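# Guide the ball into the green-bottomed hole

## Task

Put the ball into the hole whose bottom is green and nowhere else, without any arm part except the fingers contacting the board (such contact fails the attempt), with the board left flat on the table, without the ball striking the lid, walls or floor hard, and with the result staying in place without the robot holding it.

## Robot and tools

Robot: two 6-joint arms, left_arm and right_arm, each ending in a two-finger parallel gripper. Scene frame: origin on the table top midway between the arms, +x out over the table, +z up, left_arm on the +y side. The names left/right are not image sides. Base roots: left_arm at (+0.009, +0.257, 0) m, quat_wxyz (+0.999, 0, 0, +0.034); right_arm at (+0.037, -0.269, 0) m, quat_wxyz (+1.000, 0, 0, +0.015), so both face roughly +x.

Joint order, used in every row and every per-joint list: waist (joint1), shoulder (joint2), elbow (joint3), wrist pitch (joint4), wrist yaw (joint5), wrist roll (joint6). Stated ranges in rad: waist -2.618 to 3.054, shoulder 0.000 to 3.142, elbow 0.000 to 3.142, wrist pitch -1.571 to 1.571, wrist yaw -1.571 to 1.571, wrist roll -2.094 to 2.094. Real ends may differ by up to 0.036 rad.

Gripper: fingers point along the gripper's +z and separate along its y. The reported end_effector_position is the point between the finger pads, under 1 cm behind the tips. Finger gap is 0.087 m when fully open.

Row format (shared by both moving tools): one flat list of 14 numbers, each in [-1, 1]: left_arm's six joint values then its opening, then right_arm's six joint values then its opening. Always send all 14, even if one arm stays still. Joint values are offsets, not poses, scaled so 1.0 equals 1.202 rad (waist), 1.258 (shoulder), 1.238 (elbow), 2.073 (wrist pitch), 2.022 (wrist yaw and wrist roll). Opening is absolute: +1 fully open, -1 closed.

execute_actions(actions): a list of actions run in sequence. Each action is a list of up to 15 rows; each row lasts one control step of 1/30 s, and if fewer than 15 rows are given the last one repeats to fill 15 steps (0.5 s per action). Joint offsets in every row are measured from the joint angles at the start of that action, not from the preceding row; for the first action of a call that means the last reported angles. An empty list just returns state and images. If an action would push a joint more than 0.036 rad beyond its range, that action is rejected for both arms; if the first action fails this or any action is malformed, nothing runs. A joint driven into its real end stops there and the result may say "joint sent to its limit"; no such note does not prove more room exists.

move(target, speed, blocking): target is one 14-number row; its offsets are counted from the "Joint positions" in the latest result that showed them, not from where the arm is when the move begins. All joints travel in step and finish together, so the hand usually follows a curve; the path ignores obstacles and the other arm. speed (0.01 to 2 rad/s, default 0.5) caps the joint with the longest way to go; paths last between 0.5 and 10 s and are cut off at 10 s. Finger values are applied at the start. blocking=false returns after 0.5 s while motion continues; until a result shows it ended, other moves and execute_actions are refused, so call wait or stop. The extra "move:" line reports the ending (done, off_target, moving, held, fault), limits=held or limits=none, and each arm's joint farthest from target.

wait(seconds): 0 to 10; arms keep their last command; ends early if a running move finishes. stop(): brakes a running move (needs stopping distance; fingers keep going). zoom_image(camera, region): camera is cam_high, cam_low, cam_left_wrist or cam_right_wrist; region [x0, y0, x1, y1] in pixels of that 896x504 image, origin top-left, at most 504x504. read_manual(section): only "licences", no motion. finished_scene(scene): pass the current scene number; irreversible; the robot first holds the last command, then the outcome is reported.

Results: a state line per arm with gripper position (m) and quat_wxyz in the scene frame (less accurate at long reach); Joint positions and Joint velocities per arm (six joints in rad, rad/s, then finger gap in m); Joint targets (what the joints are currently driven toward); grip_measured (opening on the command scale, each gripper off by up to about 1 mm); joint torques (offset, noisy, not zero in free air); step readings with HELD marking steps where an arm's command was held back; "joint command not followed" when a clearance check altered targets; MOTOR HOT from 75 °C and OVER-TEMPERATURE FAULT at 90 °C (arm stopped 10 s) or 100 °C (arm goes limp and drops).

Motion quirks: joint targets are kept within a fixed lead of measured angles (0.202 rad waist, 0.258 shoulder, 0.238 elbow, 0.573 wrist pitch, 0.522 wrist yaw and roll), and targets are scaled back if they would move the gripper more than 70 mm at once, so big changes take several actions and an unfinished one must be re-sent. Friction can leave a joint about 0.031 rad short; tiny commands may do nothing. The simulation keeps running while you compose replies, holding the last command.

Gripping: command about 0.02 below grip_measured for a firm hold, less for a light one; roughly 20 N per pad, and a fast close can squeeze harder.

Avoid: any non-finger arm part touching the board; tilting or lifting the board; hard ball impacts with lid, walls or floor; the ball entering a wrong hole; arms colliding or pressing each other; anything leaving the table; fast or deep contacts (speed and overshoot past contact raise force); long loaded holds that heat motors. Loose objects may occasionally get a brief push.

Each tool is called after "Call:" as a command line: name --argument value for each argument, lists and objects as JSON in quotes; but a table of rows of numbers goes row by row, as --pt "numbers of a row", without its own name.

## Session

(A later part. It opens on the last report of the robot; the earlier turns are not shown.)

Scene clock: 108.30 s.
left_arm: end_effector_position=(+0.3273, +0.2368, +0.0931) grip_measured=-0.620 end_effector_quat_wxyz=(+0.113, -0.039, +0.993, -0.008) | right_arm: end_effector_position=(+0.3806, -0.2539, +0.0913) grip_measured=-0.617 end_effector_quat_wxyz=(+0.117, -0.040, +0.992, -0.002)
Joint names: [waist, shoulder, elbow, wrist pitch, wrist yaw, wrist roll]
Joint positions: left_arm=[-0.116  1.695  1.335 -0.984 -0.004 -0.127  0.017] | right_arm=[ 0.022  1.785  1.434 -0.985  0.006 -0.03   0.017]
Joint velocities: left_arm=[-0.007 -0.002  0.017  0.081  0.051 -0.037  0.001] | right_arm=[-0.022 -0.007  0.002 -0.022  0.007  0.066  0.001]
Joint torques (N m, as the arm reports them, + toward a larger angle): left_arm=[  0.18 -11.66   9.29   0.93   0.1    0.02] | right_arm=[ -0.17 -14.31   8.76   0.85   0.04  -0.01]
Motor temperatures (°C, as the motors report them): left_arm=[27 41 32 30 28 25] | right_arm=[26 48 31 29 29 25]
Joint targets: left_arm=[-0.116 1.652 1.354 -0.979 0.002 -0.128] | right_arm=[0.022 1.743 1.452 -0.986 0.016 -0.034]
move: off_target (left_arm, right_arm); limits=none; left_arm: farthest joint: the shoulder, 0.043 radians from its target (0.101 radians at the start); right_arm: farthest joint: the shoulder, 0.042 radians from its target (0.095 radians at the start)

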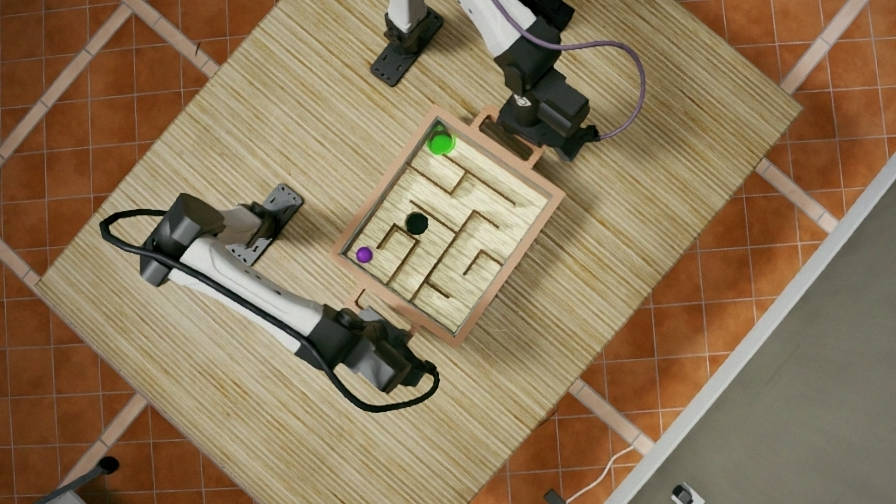

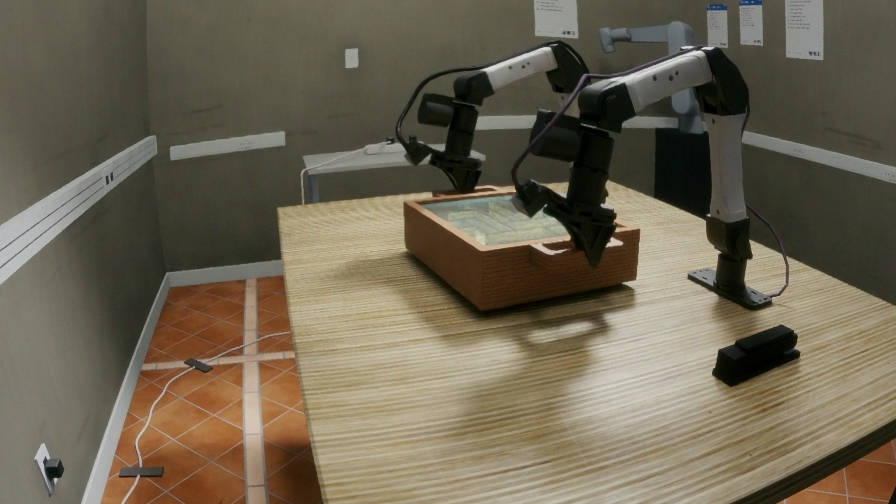

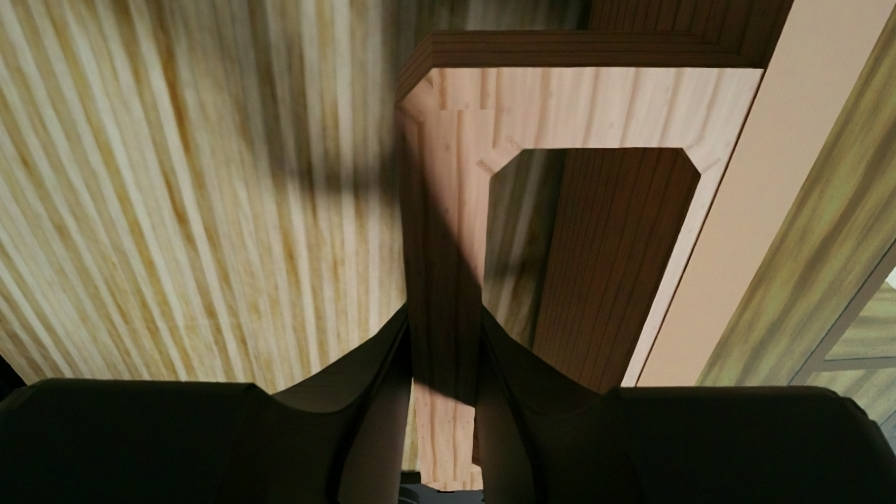

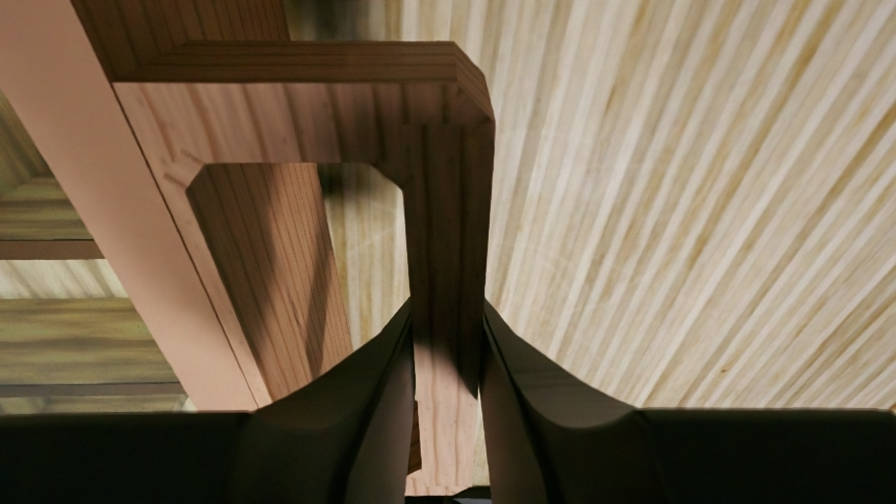

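Call:
execute_actions --actions '[[[0,-0.038,0.02,0.004,0,0,-0.7,0,-0.038,0.02,0.004,0,0,-0.7],[0,-0.042,0.02,0.004,0,0,-0.7,0,-0.042,0.02,0.004,0,0,-0.7],[0,-0.046,0.02,0.004,0,0,-0.7,0,-0.046,0.02,0.004,0,0,-0.7],[0,-0.05,0.02,0.004,0,0,-0.7,0,-0.05,0.02,0.004,0,0,-0.7],[0,-0.054,0.02,0.004,0,0,-0.7,0,-0.054,0.02,0.004,0,0,-0.7],[0,-0.058,0.02,0.004,0,0,-0.7,0,-0.058,0.02,0.004,0,0,-0.7],[0,-0.062,0.02,0.004,0,0,-0.7,0,-0.062,0.02,0.004,0,0,-0.7]],[[0,-0.025,0.02,0,0,0,-0.7,0,-0.025,0.03,0,0,0,-0.7]],[[0,-0.025,0.02,0,0,0,-0.7,0,-0.025,0.035,0,0,0,-0.7],[0,-0.025,0.02,0,0.002,0,-0.7,0,-0.025,0.04,0,0.002,0,-0.7],[0,-0.025,0.02,0,0.004,0,-0.7,0,-0.025,0.045,-0.003,0.004,0,-0.7],[0,-0.025,0.02,0,0.006,0,-0.7,0,-0.025,0.05,-0.006,0.006,0,-0.7],[0,-0.025,0.02,0,0.008,0,-0.7,0,-0.025,0.055,-0.009,0.008,0,-0.7],[0,-0.025,0.02,0,0.01,0,-0.7,0,-0.025,0.06,-0.012,0.01,0,-0.7],[0,-0.025,0.02,0,0.012,0,-0.7,0,-0.025,0.065,-0.015,0.012,0,-0.7],[0,-0.025,0.02,0,0.013,0,-0.7,0,-0.025,0.07,-0.018,0.013,0,-0.7],[0,-0.025,0.02,0,0.015,0,-0.7,0,-0.025,0.075,-0.021,0.015,0,-0.7],[0,-0.025,0.02,0,0.016,0,-0.7,0,-0.025,0.08,-0.024,0.016,0,-0.7],[0,-0.025,0.02,0,0.018,0,-0.7,0,-0.025,0.085,-0.027,0.018,0,-0.7],[0,-0.025,0.02,0,0.02,0,-0.7,0,-0.025,0.09,-0.03,0.02,0,-0.7]]]'

Call:
wait --seconds 2

Scene clock: 127.47 s.
left_arm: end_effector_position=(+0.3240, +0.2324, +0.1042) grip_measured=-0.621 end_effector_quat_wxyz=(+0.123, -0.040, +0.991, -0.022) | right_arm: end_effector_position=(+0.3793, -0.2579, +0.1201) grip_measured=-0.617 end_effector_quat_wxyz=(+0.131, -0.040, +0.990, -0.013)
Joint names: [waist, shoulder, elbow, wrist pitch, wrist yaw, wrist roll]
Joint positions: left_arm=[-0.116  1.657  1.335 -0.999  0.021 -0.134  0.017] | right_arm=[ 0.022  1.746  1.499 -1.061  0.028 -0.034  0.017]
Joint velocities: left_arm=[-0.002 -0.007  0.022 -0.022  0.007  0.007 -0.   ] | right_arm=[-0.007  0.002  0.042 -0.051 -0.007  0.037  0.001]
Joint torques (N m, as the arm reports them, + toward a larger angle): left_arm=[  0.18 -10.4    9.78   0.95   0.12   0.02] | right_arm=[ -0.13 -13.25  10.67   1.08   0.07   0.08]
Motor temperatures (°C, as the motors report them): left_arm=[27 42 34 31 28 25] | right_arm=[26 51 33 30 29 25]
Joint targets: left_arm=[-0.116 1.625 1.360 -0.994 0.033 -0.128] | right_arm=[0.022 1.714 1.545 -1.055 0.042 -0.028]
Step readings (joint positions; steps 1 to 15: 1st action; 16 to 30: 2nd action; 31 to 45: 3rd action):
0: left_arm=[-0.116 1.695 1.335 -0.984 -0.004 -0.127] | right_arm=[0.022 1.785 1.434 -0.985 0.006 -0.030]
1: left_arm=[-0.116 1.695 1.335 -0.984 -0.004 -0.127] | right_arm=[0.022 1.785 1.434 -0.985 0.006 -0.030]
2: left_arm=[-0.116 1.695 1.335 -0.984 -0.004 -0.127] | right_arm=[0.022 1.785 1.434 -0.985 0.005 -0.030]
4: left_arm=[-0.116 1.692 1.335 -0.985 -0.005 -0.127] | right_arm=[0.022 1.782 1.434 -0.985 0.005 -0.029]
8: left_arm=[-0.116 1.671 1.335 -0.986 -0.006 -0.127] | right_arm=[0.022 1.761 1.434 -0.985 0.004 -0.029]
15: left_arm=[-0.116 1.657 1.335 -0.987 -0.007 -0.127] | right_arm=[0.022 1.746 1.434 -0.985 0.003 -0.029]
16: left_arm=[-0.116 1.657 1.335 -0.988 -0.007 -0.127] | right_arm=[0.022 1.746 1.434 -0.987 0.003 -0.029]
17: left_arm=[-0.116 1.657 1.335 -0.989 -0.007 -0.127] | right_arm=[0.022 1.746 1.434 -0.987 0.003 -0.029]
19: left_arm=[-0.116 1.657 1.335 -0.991 -0.007 -0.127] | right_arm=[0.022 1.746 1.434 -0.989 0.002 -0.029]
23: left_arm=[-0.116 1.657 1.335 -0.994 -0.007 -0.127] | right_arm=[0.022 1.746 1.434 -0.992 0.002 -0.029]
30: left_arm=[-0.116 1.657 1.335 -0.994 -0.007 -0.127] | right_arm=[0.022 1.746 1.434 -0.993 0.002 -0.029]
31: left_arm=[-0.116 1.657 1.335 -0.995 -0.007 -0.127] | right_arm=[0.022 1.746 1.434 -0.993 0.002 -0.029]
32: left_arm=[-0.116 1.657 1.335 -0.996 -0.007 -0.127] | right_arm=[0.022 1.746 1.434 -0.994 0.002 -0.029]
34: left_arm=[-0.116 1.657 1.335 -0.997 -0.007 -0.127] | right_arm=[0.022 1.746 1.439 -1.000 0.002 -0.029]
38: left_arm=[-0.116 1.657 1.335 -0.999 0.002 -0.129] | right_arm=[0.022 1.746 1.463 -1.023 0.010 -0.030]
45: Joint positions above

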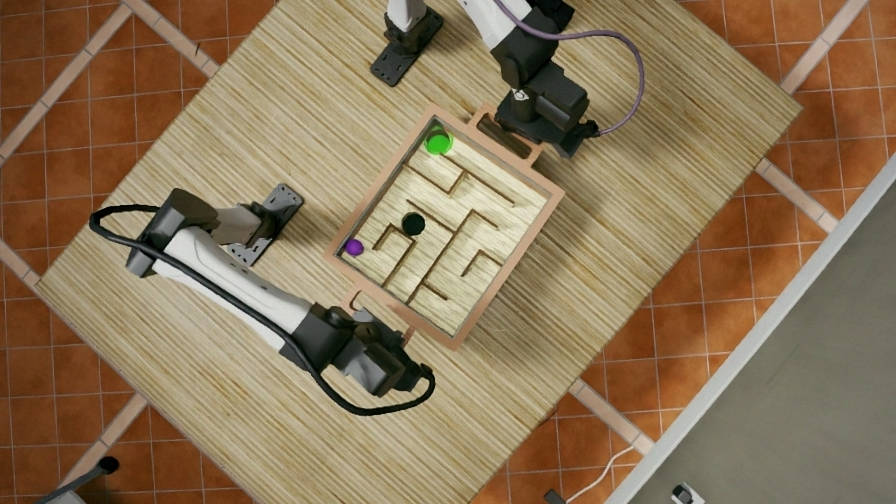

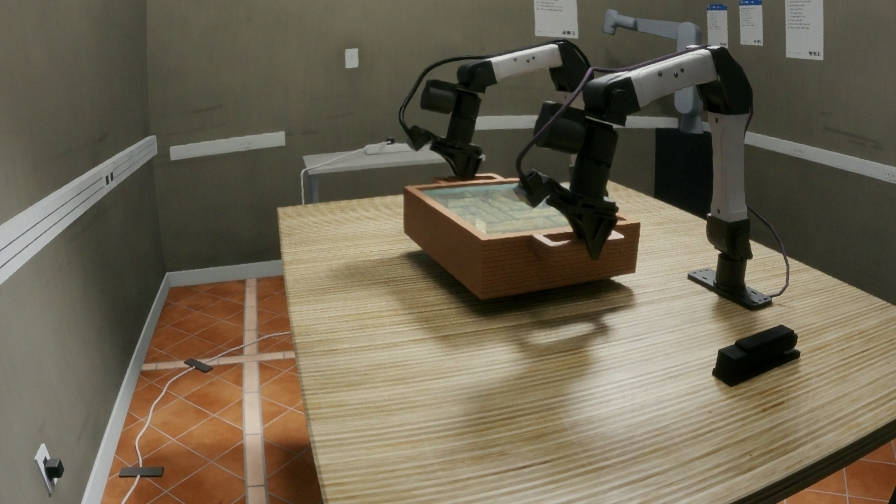

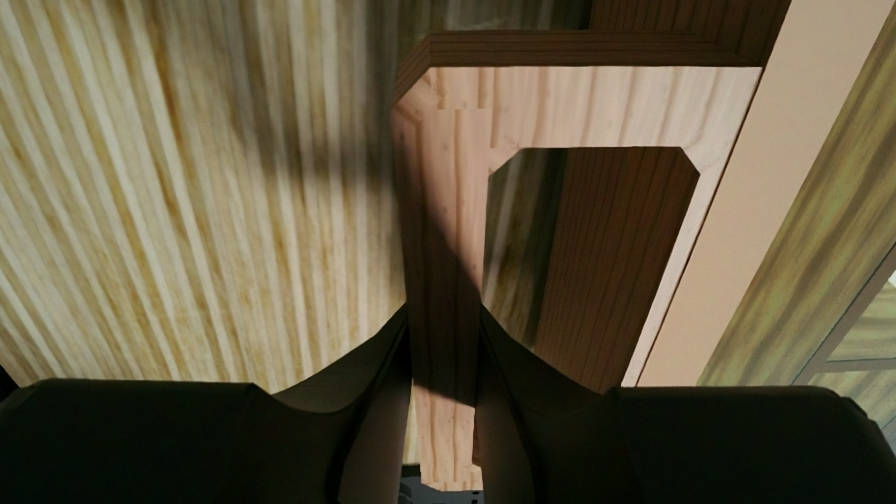

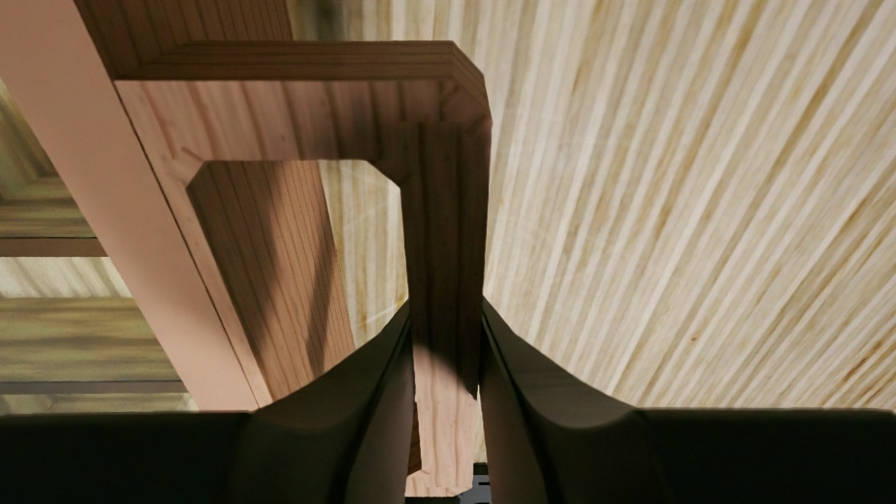

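Scene clock: 129.47 s.
left_arm: end_effector_position=(+0.3240, +0.2322, +0.1042) grip_measured=-0.621 end_effector_quat_wxyz=(+0.123, -0.040, +0.991, -0.022) | right_arm: end_effector_position=(+0.3781, -0.2582, +0.1203) grip_measured=-0.617 end_effector_quat_wxyz=(+0.129, -0.040, +0.991, -0.013)
Joint names: [waist, shoulder, elbow, wrist pitch, wrist yaw, wrist roll]
Joint positions: left_arm=[-0.116  1.657  1.335 -0.999  0.022 -0.134  0.017] | right_arm=[ 0.022  1.746  1.5   -1.067  0.029 -0.034  0.017]
Joint velocities: left_arm=[-0.002 -0.007  0.007  0.081  0.037  0.066 -0.001] | right_arm=[-0.012 -0.017 -0.017  0.066 -0.037  0.037  0.001]
Joint torques (N m, as the arm reports them, + toward a larger angle): left_arm=[  0.19 -10.39   9.86   0.95   0.17   0.07] | right_arm=[ -0.07 -13.3   10.95   1.07   0.14   0.09]
Motor temperatures (°C, as the motors report them): left_arm=[27 42 35 31 28 25] | right_arm=[26 51 33 30 29 25]
Joint targets: left_arm=[-0.116 1.625 1.360 -0.994 0.033 -0.127] | right_arm=[0.022 1.714 1.545 -1.055 0.043 -0.029]
wait: 2.00 s; at rest by 0.27 s

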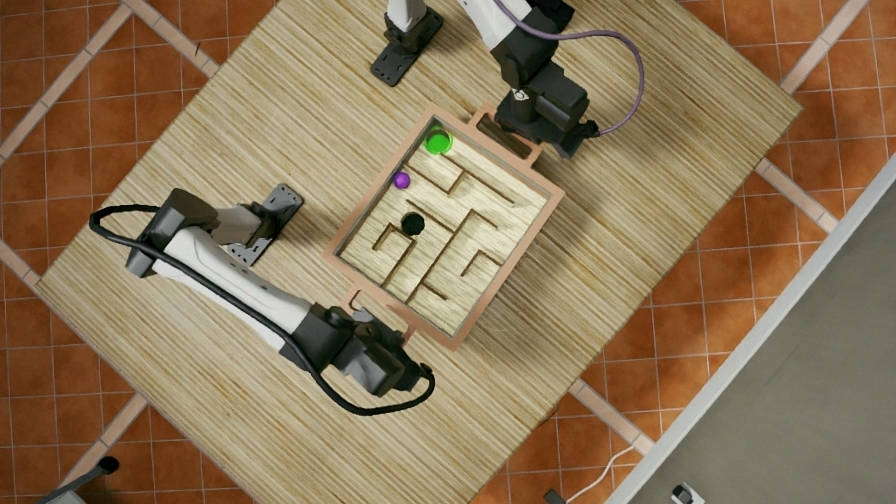

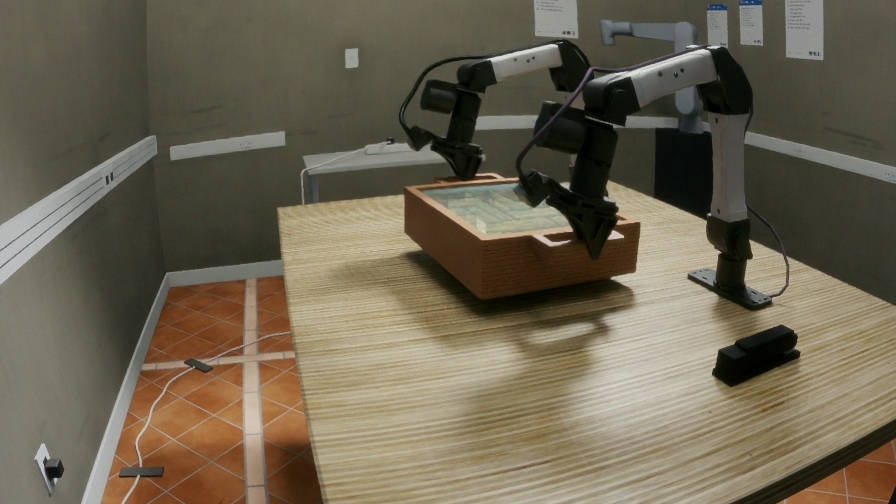

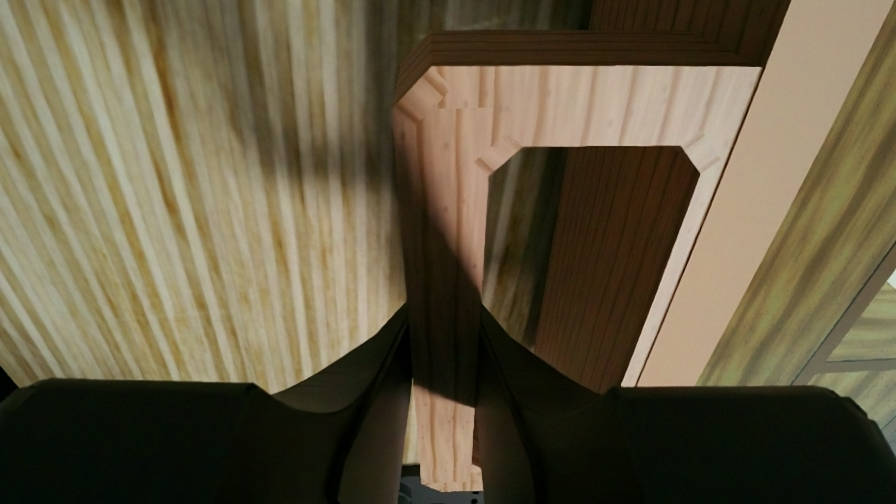

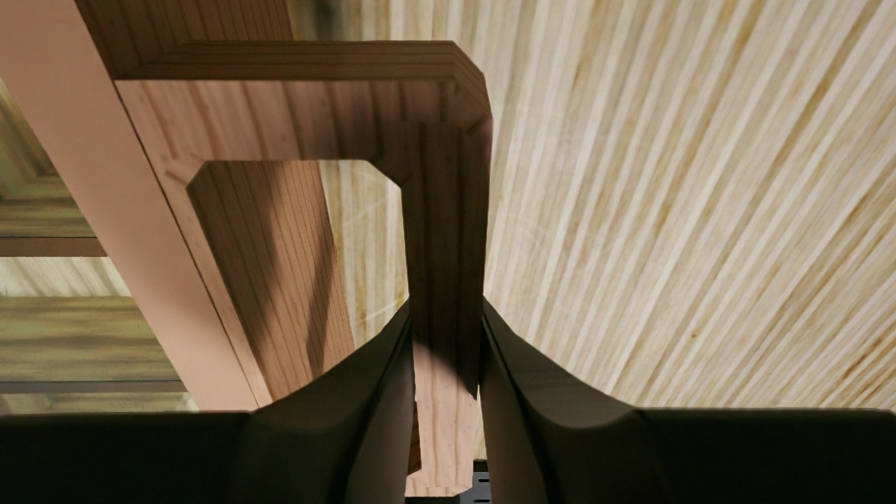

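Now pitch −0.065.

Call:
execute_actions --actions '[[[0,-0.025,0.02,0,0.005,0,-0.7,0,-0.025,0.02,0,0.006,0,-0.7],[0,-0.025,0.02,-0.004,0.005,0,-0.7,0,-0.025,0.02,-0.004,0.006,0,-0.7],[0,-0.025,0.02,-0.008,0.005,0,-0.7,0,-0.025,0.02,-0.008,0.006,0,-0.7],[0,-0.025,0.02,-0.012,0.005,0,-0.7,0,-0.025,0.02,-0.012,0.006,0,-0.7],[0,-0.025,0.02,-0.016,0.005,0,-0.7,0,-0.025,0.02,-0.016,0.006,0,-0.7],[0,-0.025,0.02,-0.02,0.005,0,-0.7,0,-0.025,0.02,-0.02,0.006,0,-0.7],[0,-0.025,0.02,-0.024,0.005,0,-0.7,0,-0.025,0.02,-0.024,0.006,0,-0.7],[0,-0.025,0.02,-0.028,0.005,0,-0.7,0,-0.025,0.02,-0.028,0.006,0,-0.7],[0,-0.025,0.02,-0.031,0.005,0,-0.7,0,-0.025,0.02,-0.031,0.006,0,-0.7],[0,-0.025,0.02,-0.034,0.005,0,-0.7,0,-0.025,0.02,-0.034,0.006,0,-0.7]]]'

Call:
wait --seconds 5

Scene clock: 145.93 s.
left_arm: end_effector_position=(+0.3084, +0.2314, +0.1035) grip_measured=-0.621 end_effector_quat_wxyz=(+0.093, -0.041, +0.995, -0.024) | right_arm: end_effector_position=(+0.3623, -0.2590, +0.1194) grip_measured=-0.617 end_effector_quat_wxyz=(+0.098, -0.041, +0.994, -0.014)
Joint names: [waist, shoulder, elbow, wrist pitch, wrist yaw, wrist roll]
Joint positions: left_arm=[-0.116  1.657  1.335 -1.06   0.031 -0.134  0.017] | right_arm=[ 0.022  1.746  1.5   -1.13   0.029 -0.034  0.017]
Joint velocities: left_arm=[-0.002 -0.017 -0.007 -0.037  0.022 -0.007 -0.002] | right_arm=[ 0.007  0.007 -0.007 -0.081  0.007 -0.037  0.   ]
Joint torques (N m, as the arm reports them, + toward a larger angle): left_arm=[  0.2  -10.28   9.71   0.76   0.07   0.03] | right_arm=[ -0.12 -12.85   9.27   0.84   0.18   0.02]
Motor temperatures (°C, as the motors report them): left_arm=[27 42 37 31 28 25] | right_arm=[26 52 36 30 29 25]
Joint targets: left_arm=[-0.116 1.625 1.360 -1.069 0.033 -0.134] | right_arm=[0.022 1.714 1.525 -1.138 0.041 -0.034]
Step readings (joint positions):
0: left_arm=[-0.116 1.657 1.335 -0.999 0.022 -0.134] | right_arm=[0.022 1.746 1.500 -1.067 0.029 -0.034]
1: left_arm=[-0.116 1.657 1.335 -0.999 0.022 -0.134] | right_arm=[0.022 1.746 1.500 -1.068 0.029 -0.034]
2: left_arm=[-0.116 1.657 1.335 -1.000 0.022 -0.134] | right_arm=[0.022 1.746 1.500 -1.069 0.029 -0.034]
4: left_arm=[-0.116 1.657 1.335 -1.004 0.023 -0.134] | right_arm=[0.022 1.746 1.500 -1.074 0.029 -0.034]
8: left_arm=[-0.116 1.657 1.335 -1.026 0.026 -0.134] | right_arm=[0.022 1.746 1.500 -1.095 0.029 -0.034]
15: Joint positions above

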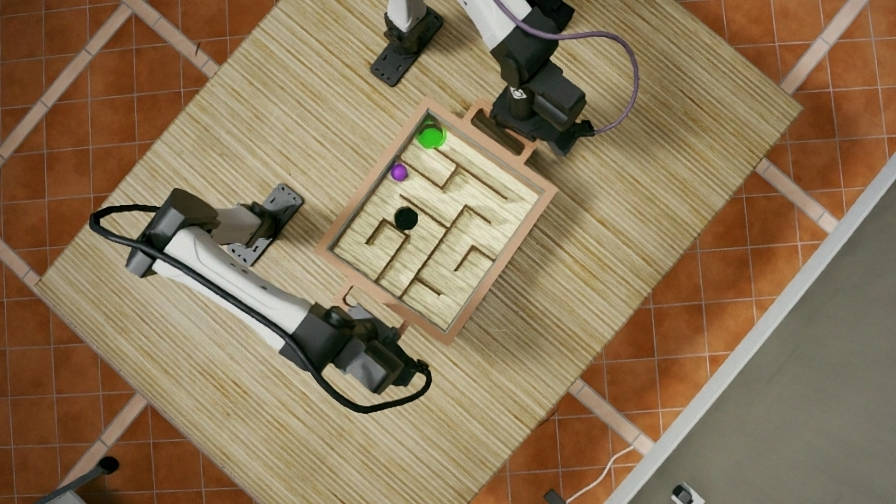

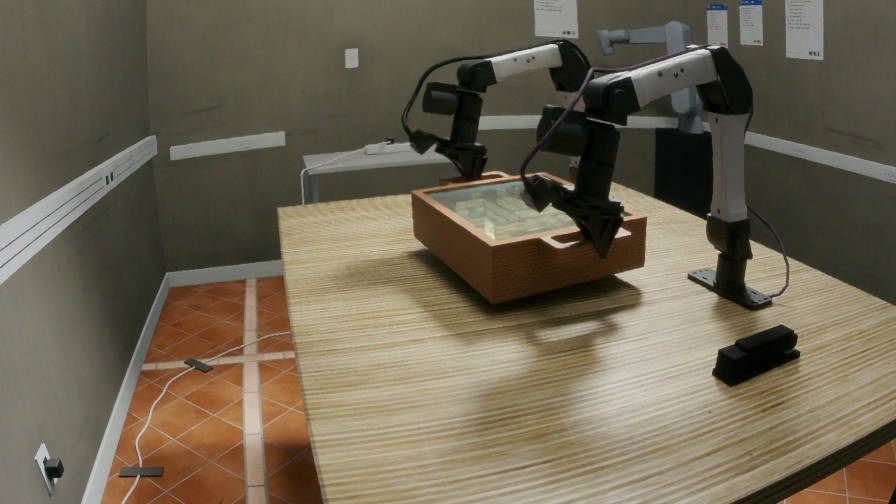

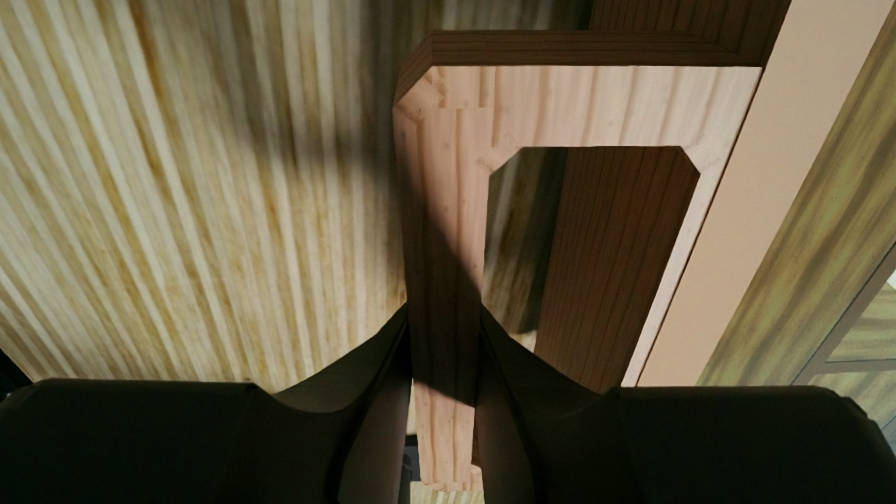

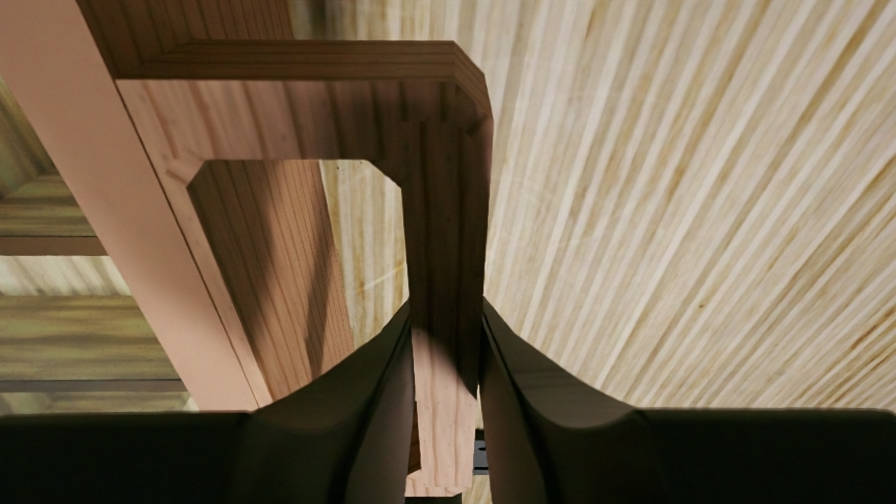

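Scene clock: 150.93 s.
left_arm: end_effector_position=(+0.3076, +0.2314, +0.1035) grip_measured=-0.621 end_effector_quat_wxyz=(+0.091, -0.041, +0.995, -0.024) | right_arm: end_effector_position=(+0.3615, -0.2590, +0.1193) grip_measured=-0.617 end_effector_quat_wxyz=(+0.096, -0.041, +0.994, -0.014)
Joint names: [waist, shoulder, elbow, wrist pitch, wrist yaw, wrist roll]
Joint positions: left_arm=[-0.116  1.657  1.335 -1.063  0.031 -0.134  0.017] | right_arm=[ 0.022  1.746  1.5   -1.133  0.029 -0.033  0.017]
Joint velocities: left_arm=[-0.012 -0.002  0.002  0.037 -0.022  0.007  0.001] | right_arm=[ 0.002  0.017  0.002 -0.095  0.051  0.007  0.001]
Joint torques (N m, as the arm reports them, + toward a larger angle): left_arm=[  0.19 -10.27   9.73   0.71   0.07   0.03] | right_arm=[ -0.19 -12.85   9.39   0.77   0.12   0.03]
Motor temperatures (°C, as the motors report them): left_arm=[27 42 37 31 28 25] | right_arm=[26 52 36 30 29 25]
Joint targets: left_arm=[-0.116 1.625 1.360 -1.069 0.033 -0.134] | right_arm=[0.022 1.714 1.525 -1.138 0.041 -0.034]
wait: 5.00 s; at rest by 0.20 s

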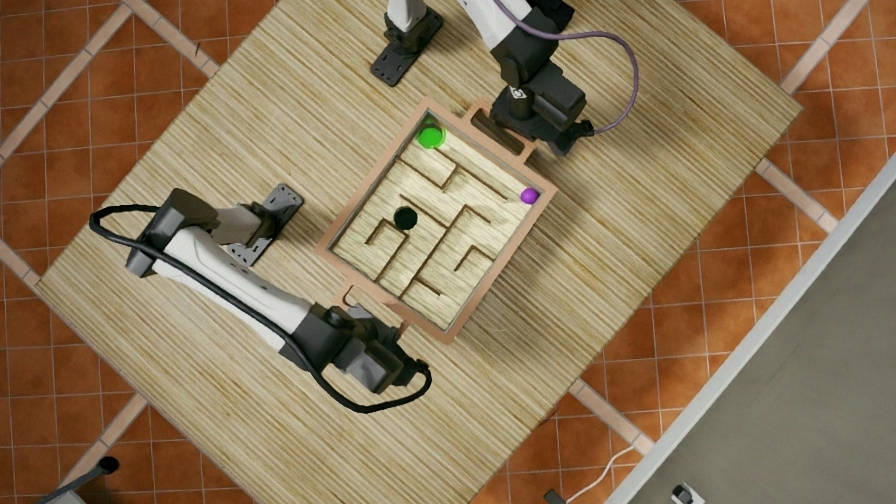

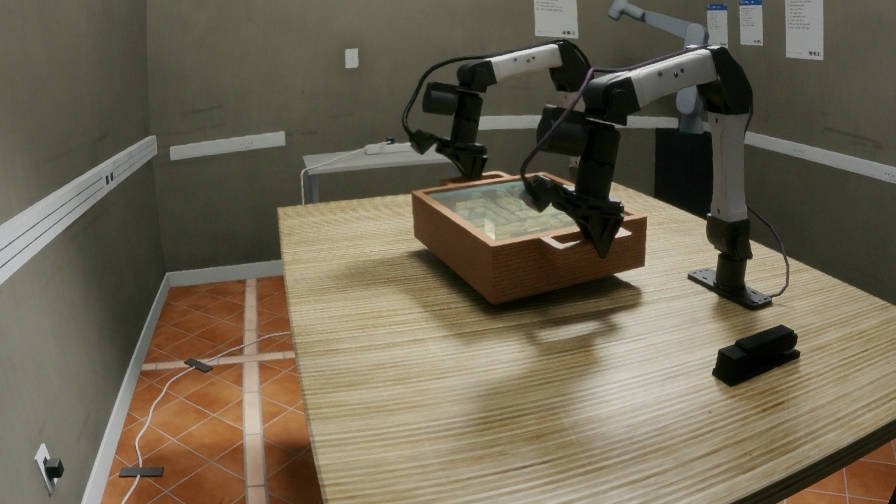

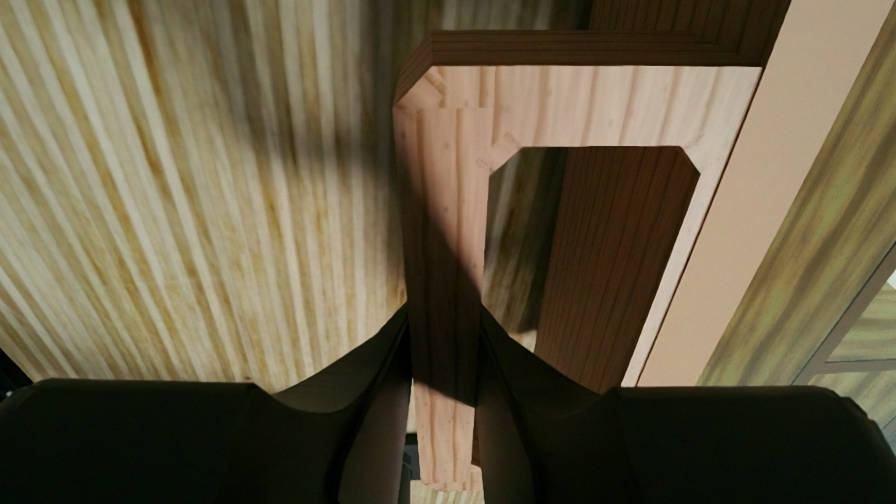

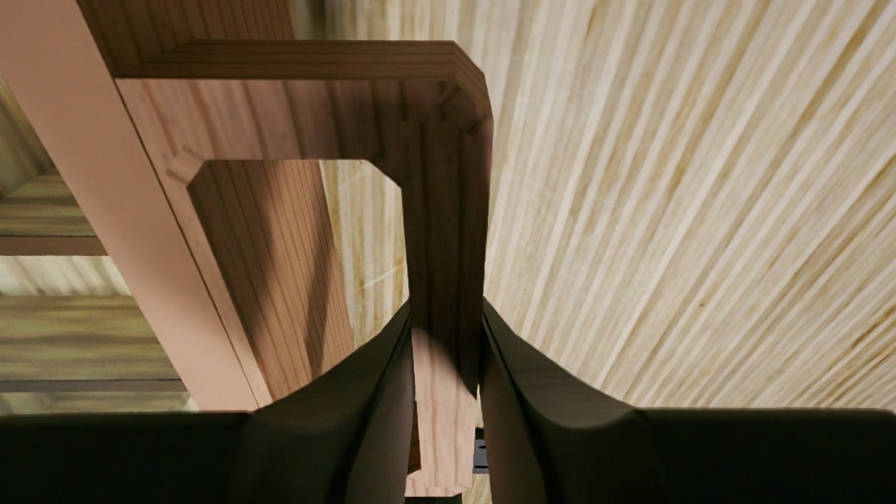

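Need +0.06 actual, ~+0.095 command.

Call:
execute_actions --actions '[[[0,-0.025,0.02,0.005,0,0,-0.7,0,-0.025,0.02,0.005,0.006,0,-0.7],[0,-0.025,0.02,0.01,0,0,-0.7,0,-0.025,0.02,0.01,0.006,0,-0.7],[0,-0.025,0.02,0.015,0,0,-0.7,0,-0.025,0.02,0.015,0.006,0,-0.7],[0,-0.025,0.02,0.02,0,0,-0.7,0,-0.025,0.02,0.02,0.006,0,-0.7],[0,-0.025,0.02,0.025,0,0,-0.7,0,-0.025,0.02,0.025,0.006,0,-0.7],[0,-0.025,0.02,0.03,0,0,-0.7,0,-0.025,0.02,0.03,0.006,0,-0.7],[0,-0.025,0.02,0.035,0,0,-0.7,0,-0.025,0.02,0.035,0.006,0,-0.7],[0,-0.025,0.02,0.04,0,0,-0.7,0,-0.025,0.02,0.04,0.006,0,-0.7],[0,-0.025,0.02,0.045,0,0,-0.7,0,-0.025,0.02,0.045,0.006,0,-0.7]]]'

Call:
wait --seconds 5

Scene clock: 161.27 s.
left_arm: end_effector_position=(+0.3219, +0.2319, +0.1041) grip_measured=-0.621 end_effector_quat_wxyz=(+0.119, -0.041, +0.992, -0.023) | right_arm: end_effector_position=(+0.3759, -0.2584, +0.1201) grip_measured=-0.617 end_effector_quat_wxyz=(+0.125, -0.040, +0.991, -0.014)
Joint names: [waist, shoulder, elbow, wrist pitch, wrist yaw, wrist roll]
Joint positions: left_arm=[-0.116  1.657  1.335 -1.007  0.025 -0.134  0.017] | right_arm=[ 0.022  1.746  1.5   -1.076  0.03  -0.033  0.017]
Joint velocities: left_arm=[ 0.002  0.002 -0.017 -0.037  0.037 -0.154 -0.001] | right_arm=[-0.017 -0.002  0.007 -0.007 -0.037 -0.051 -0.   ]
Joint torques (N m, as the arm reports them, + toward a larger angle): left_arm=[  0.2  -10.35   9.94   1.18   0.12   0.02] | right_arm=[ -0.22 -13.05   9.43   1.17   0.1    0.02]
Motor temperatures (°C, as the motors report them): left_arm=[27 42 38 31 28 25] | right_arm=[26 52 37 30 29 25]
Joint targets: left_arm=[-0.116 1.625 1.360 -0.970 0.031 -0.134] | right_arm=[0.022 1.714 1.525 -1.039 0.041 -0.033]
Step readings (joint positions):
0: left_arm=[-0.116 1.657 1.335 -1.063 0.031 -0.134] | right_arm=[0.022 1.746 1.500 -1.133 0.029 -0.033]
1: left_arm=[-0.116 1.657 1.335 -1.063 0.031 -0.134] | right_arm=[0.022 1.746 1.500 -1.133 0.029 -0.033]
2: left_arm=[-0.116 1.657 1.335 -1.063 0.031 -0.134] | right_arm=[0.022 1.746 1.500 -1.133 0.029 -0.033]
4: left_arm=[-0.116 1.657 1.335 -1.062 0.031 -0.134] | right_arm=[0.022 1.746 1.500 -1.131 0.029 -0.033]
8: left_arm=[-0.116 1.657 1.335 -1.045 0.030 -0.134] | right_arm=[0.022 1.746 1.500 -1.113 0.030 -0.033]
15: Joint positions above

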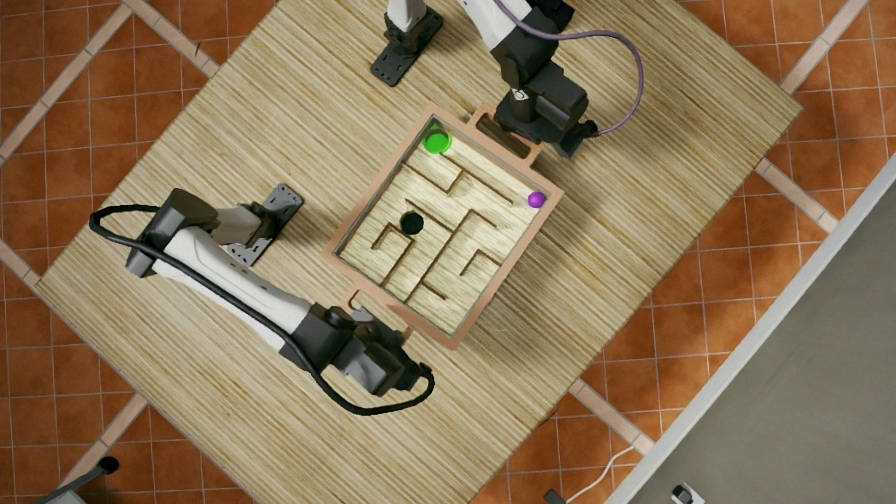

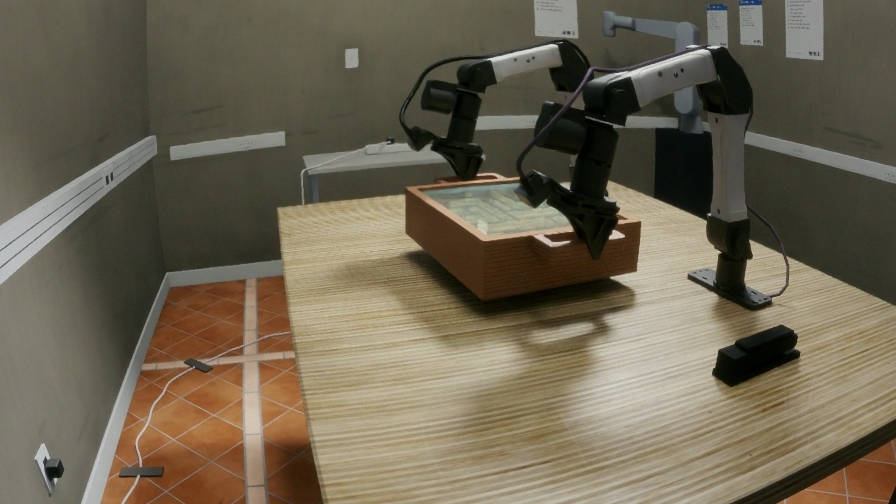

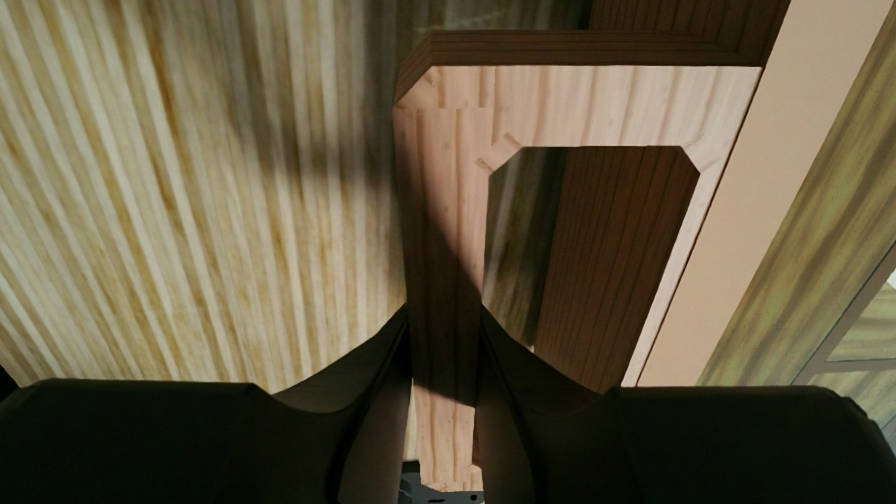

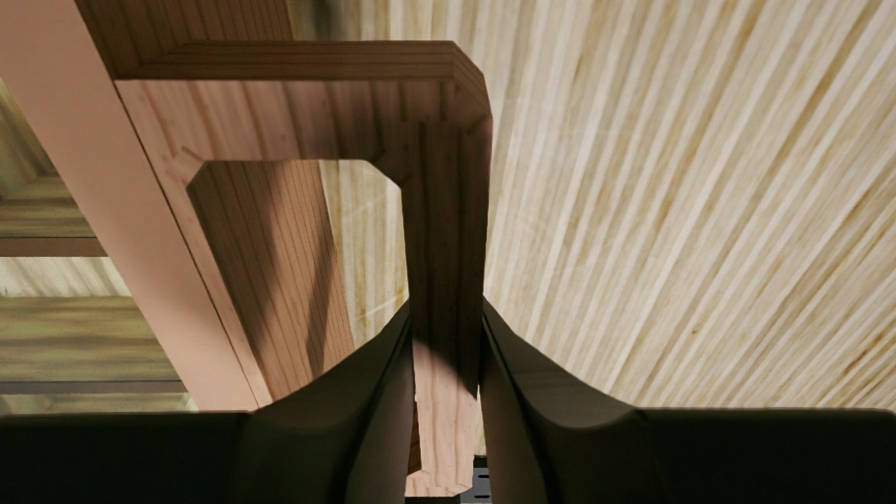

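Scene clock: 166.27 s.
left_arm: end_effector_position=(+0.3225, +0.2319, +0.1041) grip_measured=-0.621 end_effector_quat_wxyz=(+0.120, -0.041, +0.992, -0.023) | right_arm: end_effector_position=(+0.3764, -0.2584, +0.1202) grip_measured=-0.617 end_effector_quat_wxyz=(+0.126, -0.040, +0.991, -0.014)
Joint names: [waist, shoulder, elbow, wrist pitch, wrist yaw, wrist roll]
Joint positions: left_arm=[-0.116  1.657  1.335 -1.005  0.024 -0.134  0.017] | right_arm=[ 0.022  1.746  1.5   -1.074  0.03  -0.033  0.017]
Joint velocities: left_arm=[ 0.007  0.002 -0.007  0.037  0.007 -0.051 -0.   ] | right_arm=[ 0.002 -0.002  0.012  0.007 -0.051 -0.007  0.001]
Joint torques (N m, as the arm reports them, + toward a larger angle): left_arm=[  0.19 -10.36   9.85   1.26   0.13   0.02] | right_arm=[ -0.02 -12.97   9.52   1.2    0.06   0.06]
Motor temperatures (°C, as the motors report them): left_arm=[27 42 38 31 28 25] | right_arm=[26 52 37 30 29 25]
Joint targets: left_arm=[-0.116 1.625 1.360 -0.970 0.031 -0.134] | right_arm=[0.022 1.714 1.525 -1.040 0.041 -0.033]
wait: 5.00 s; at rest by 0.20 s

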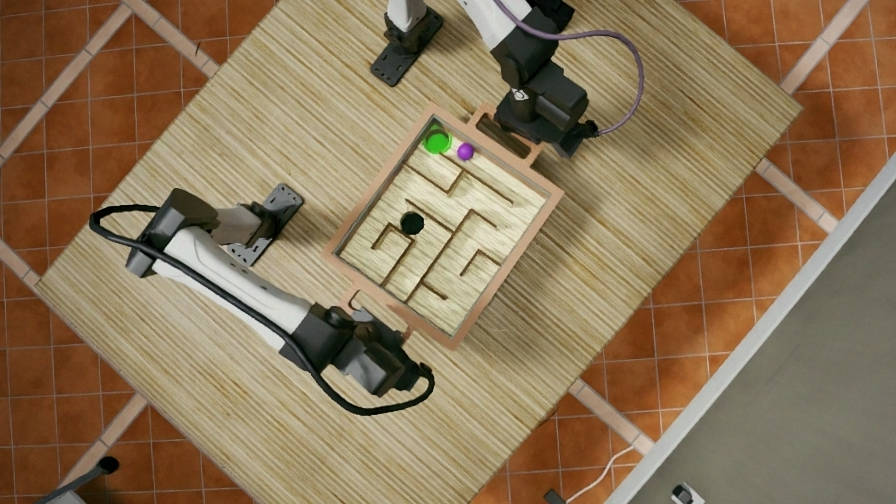

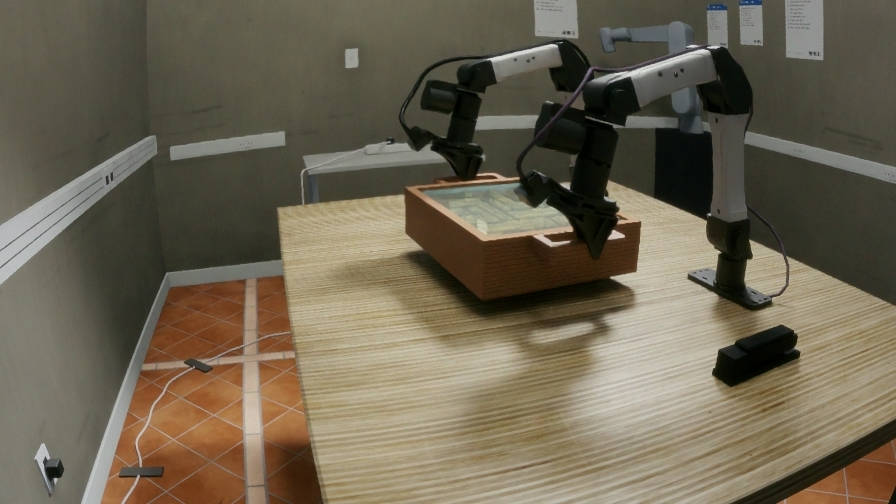

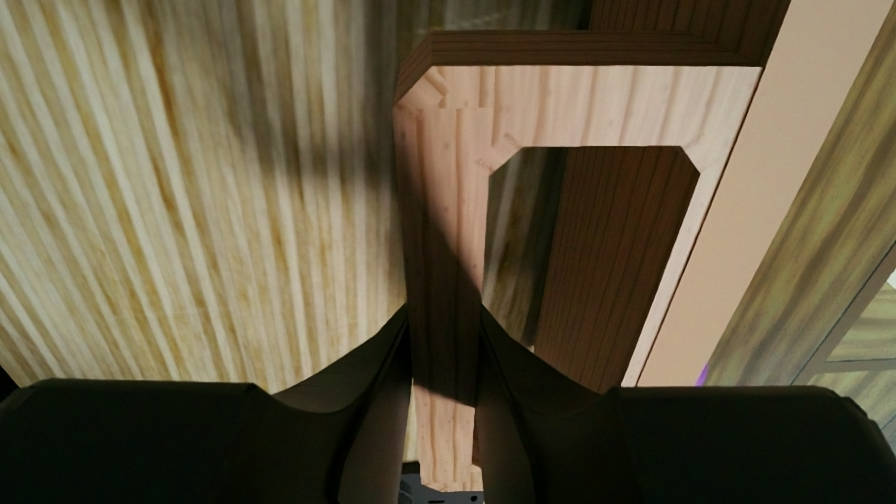

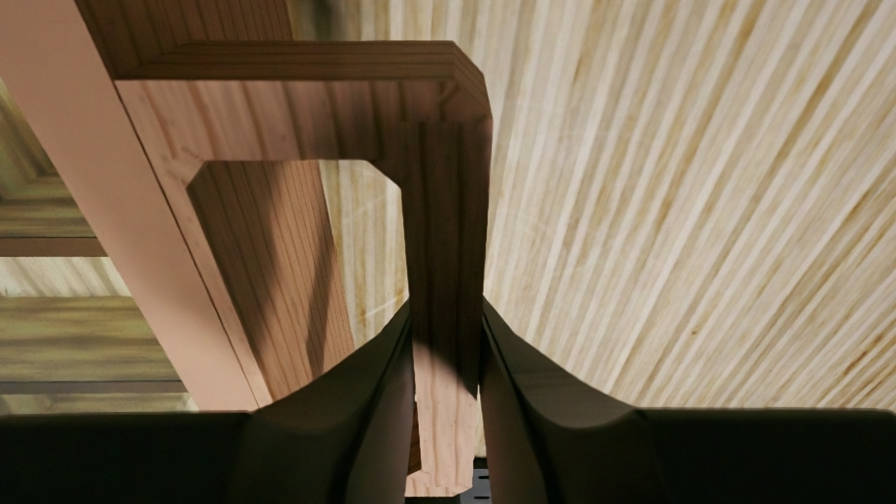

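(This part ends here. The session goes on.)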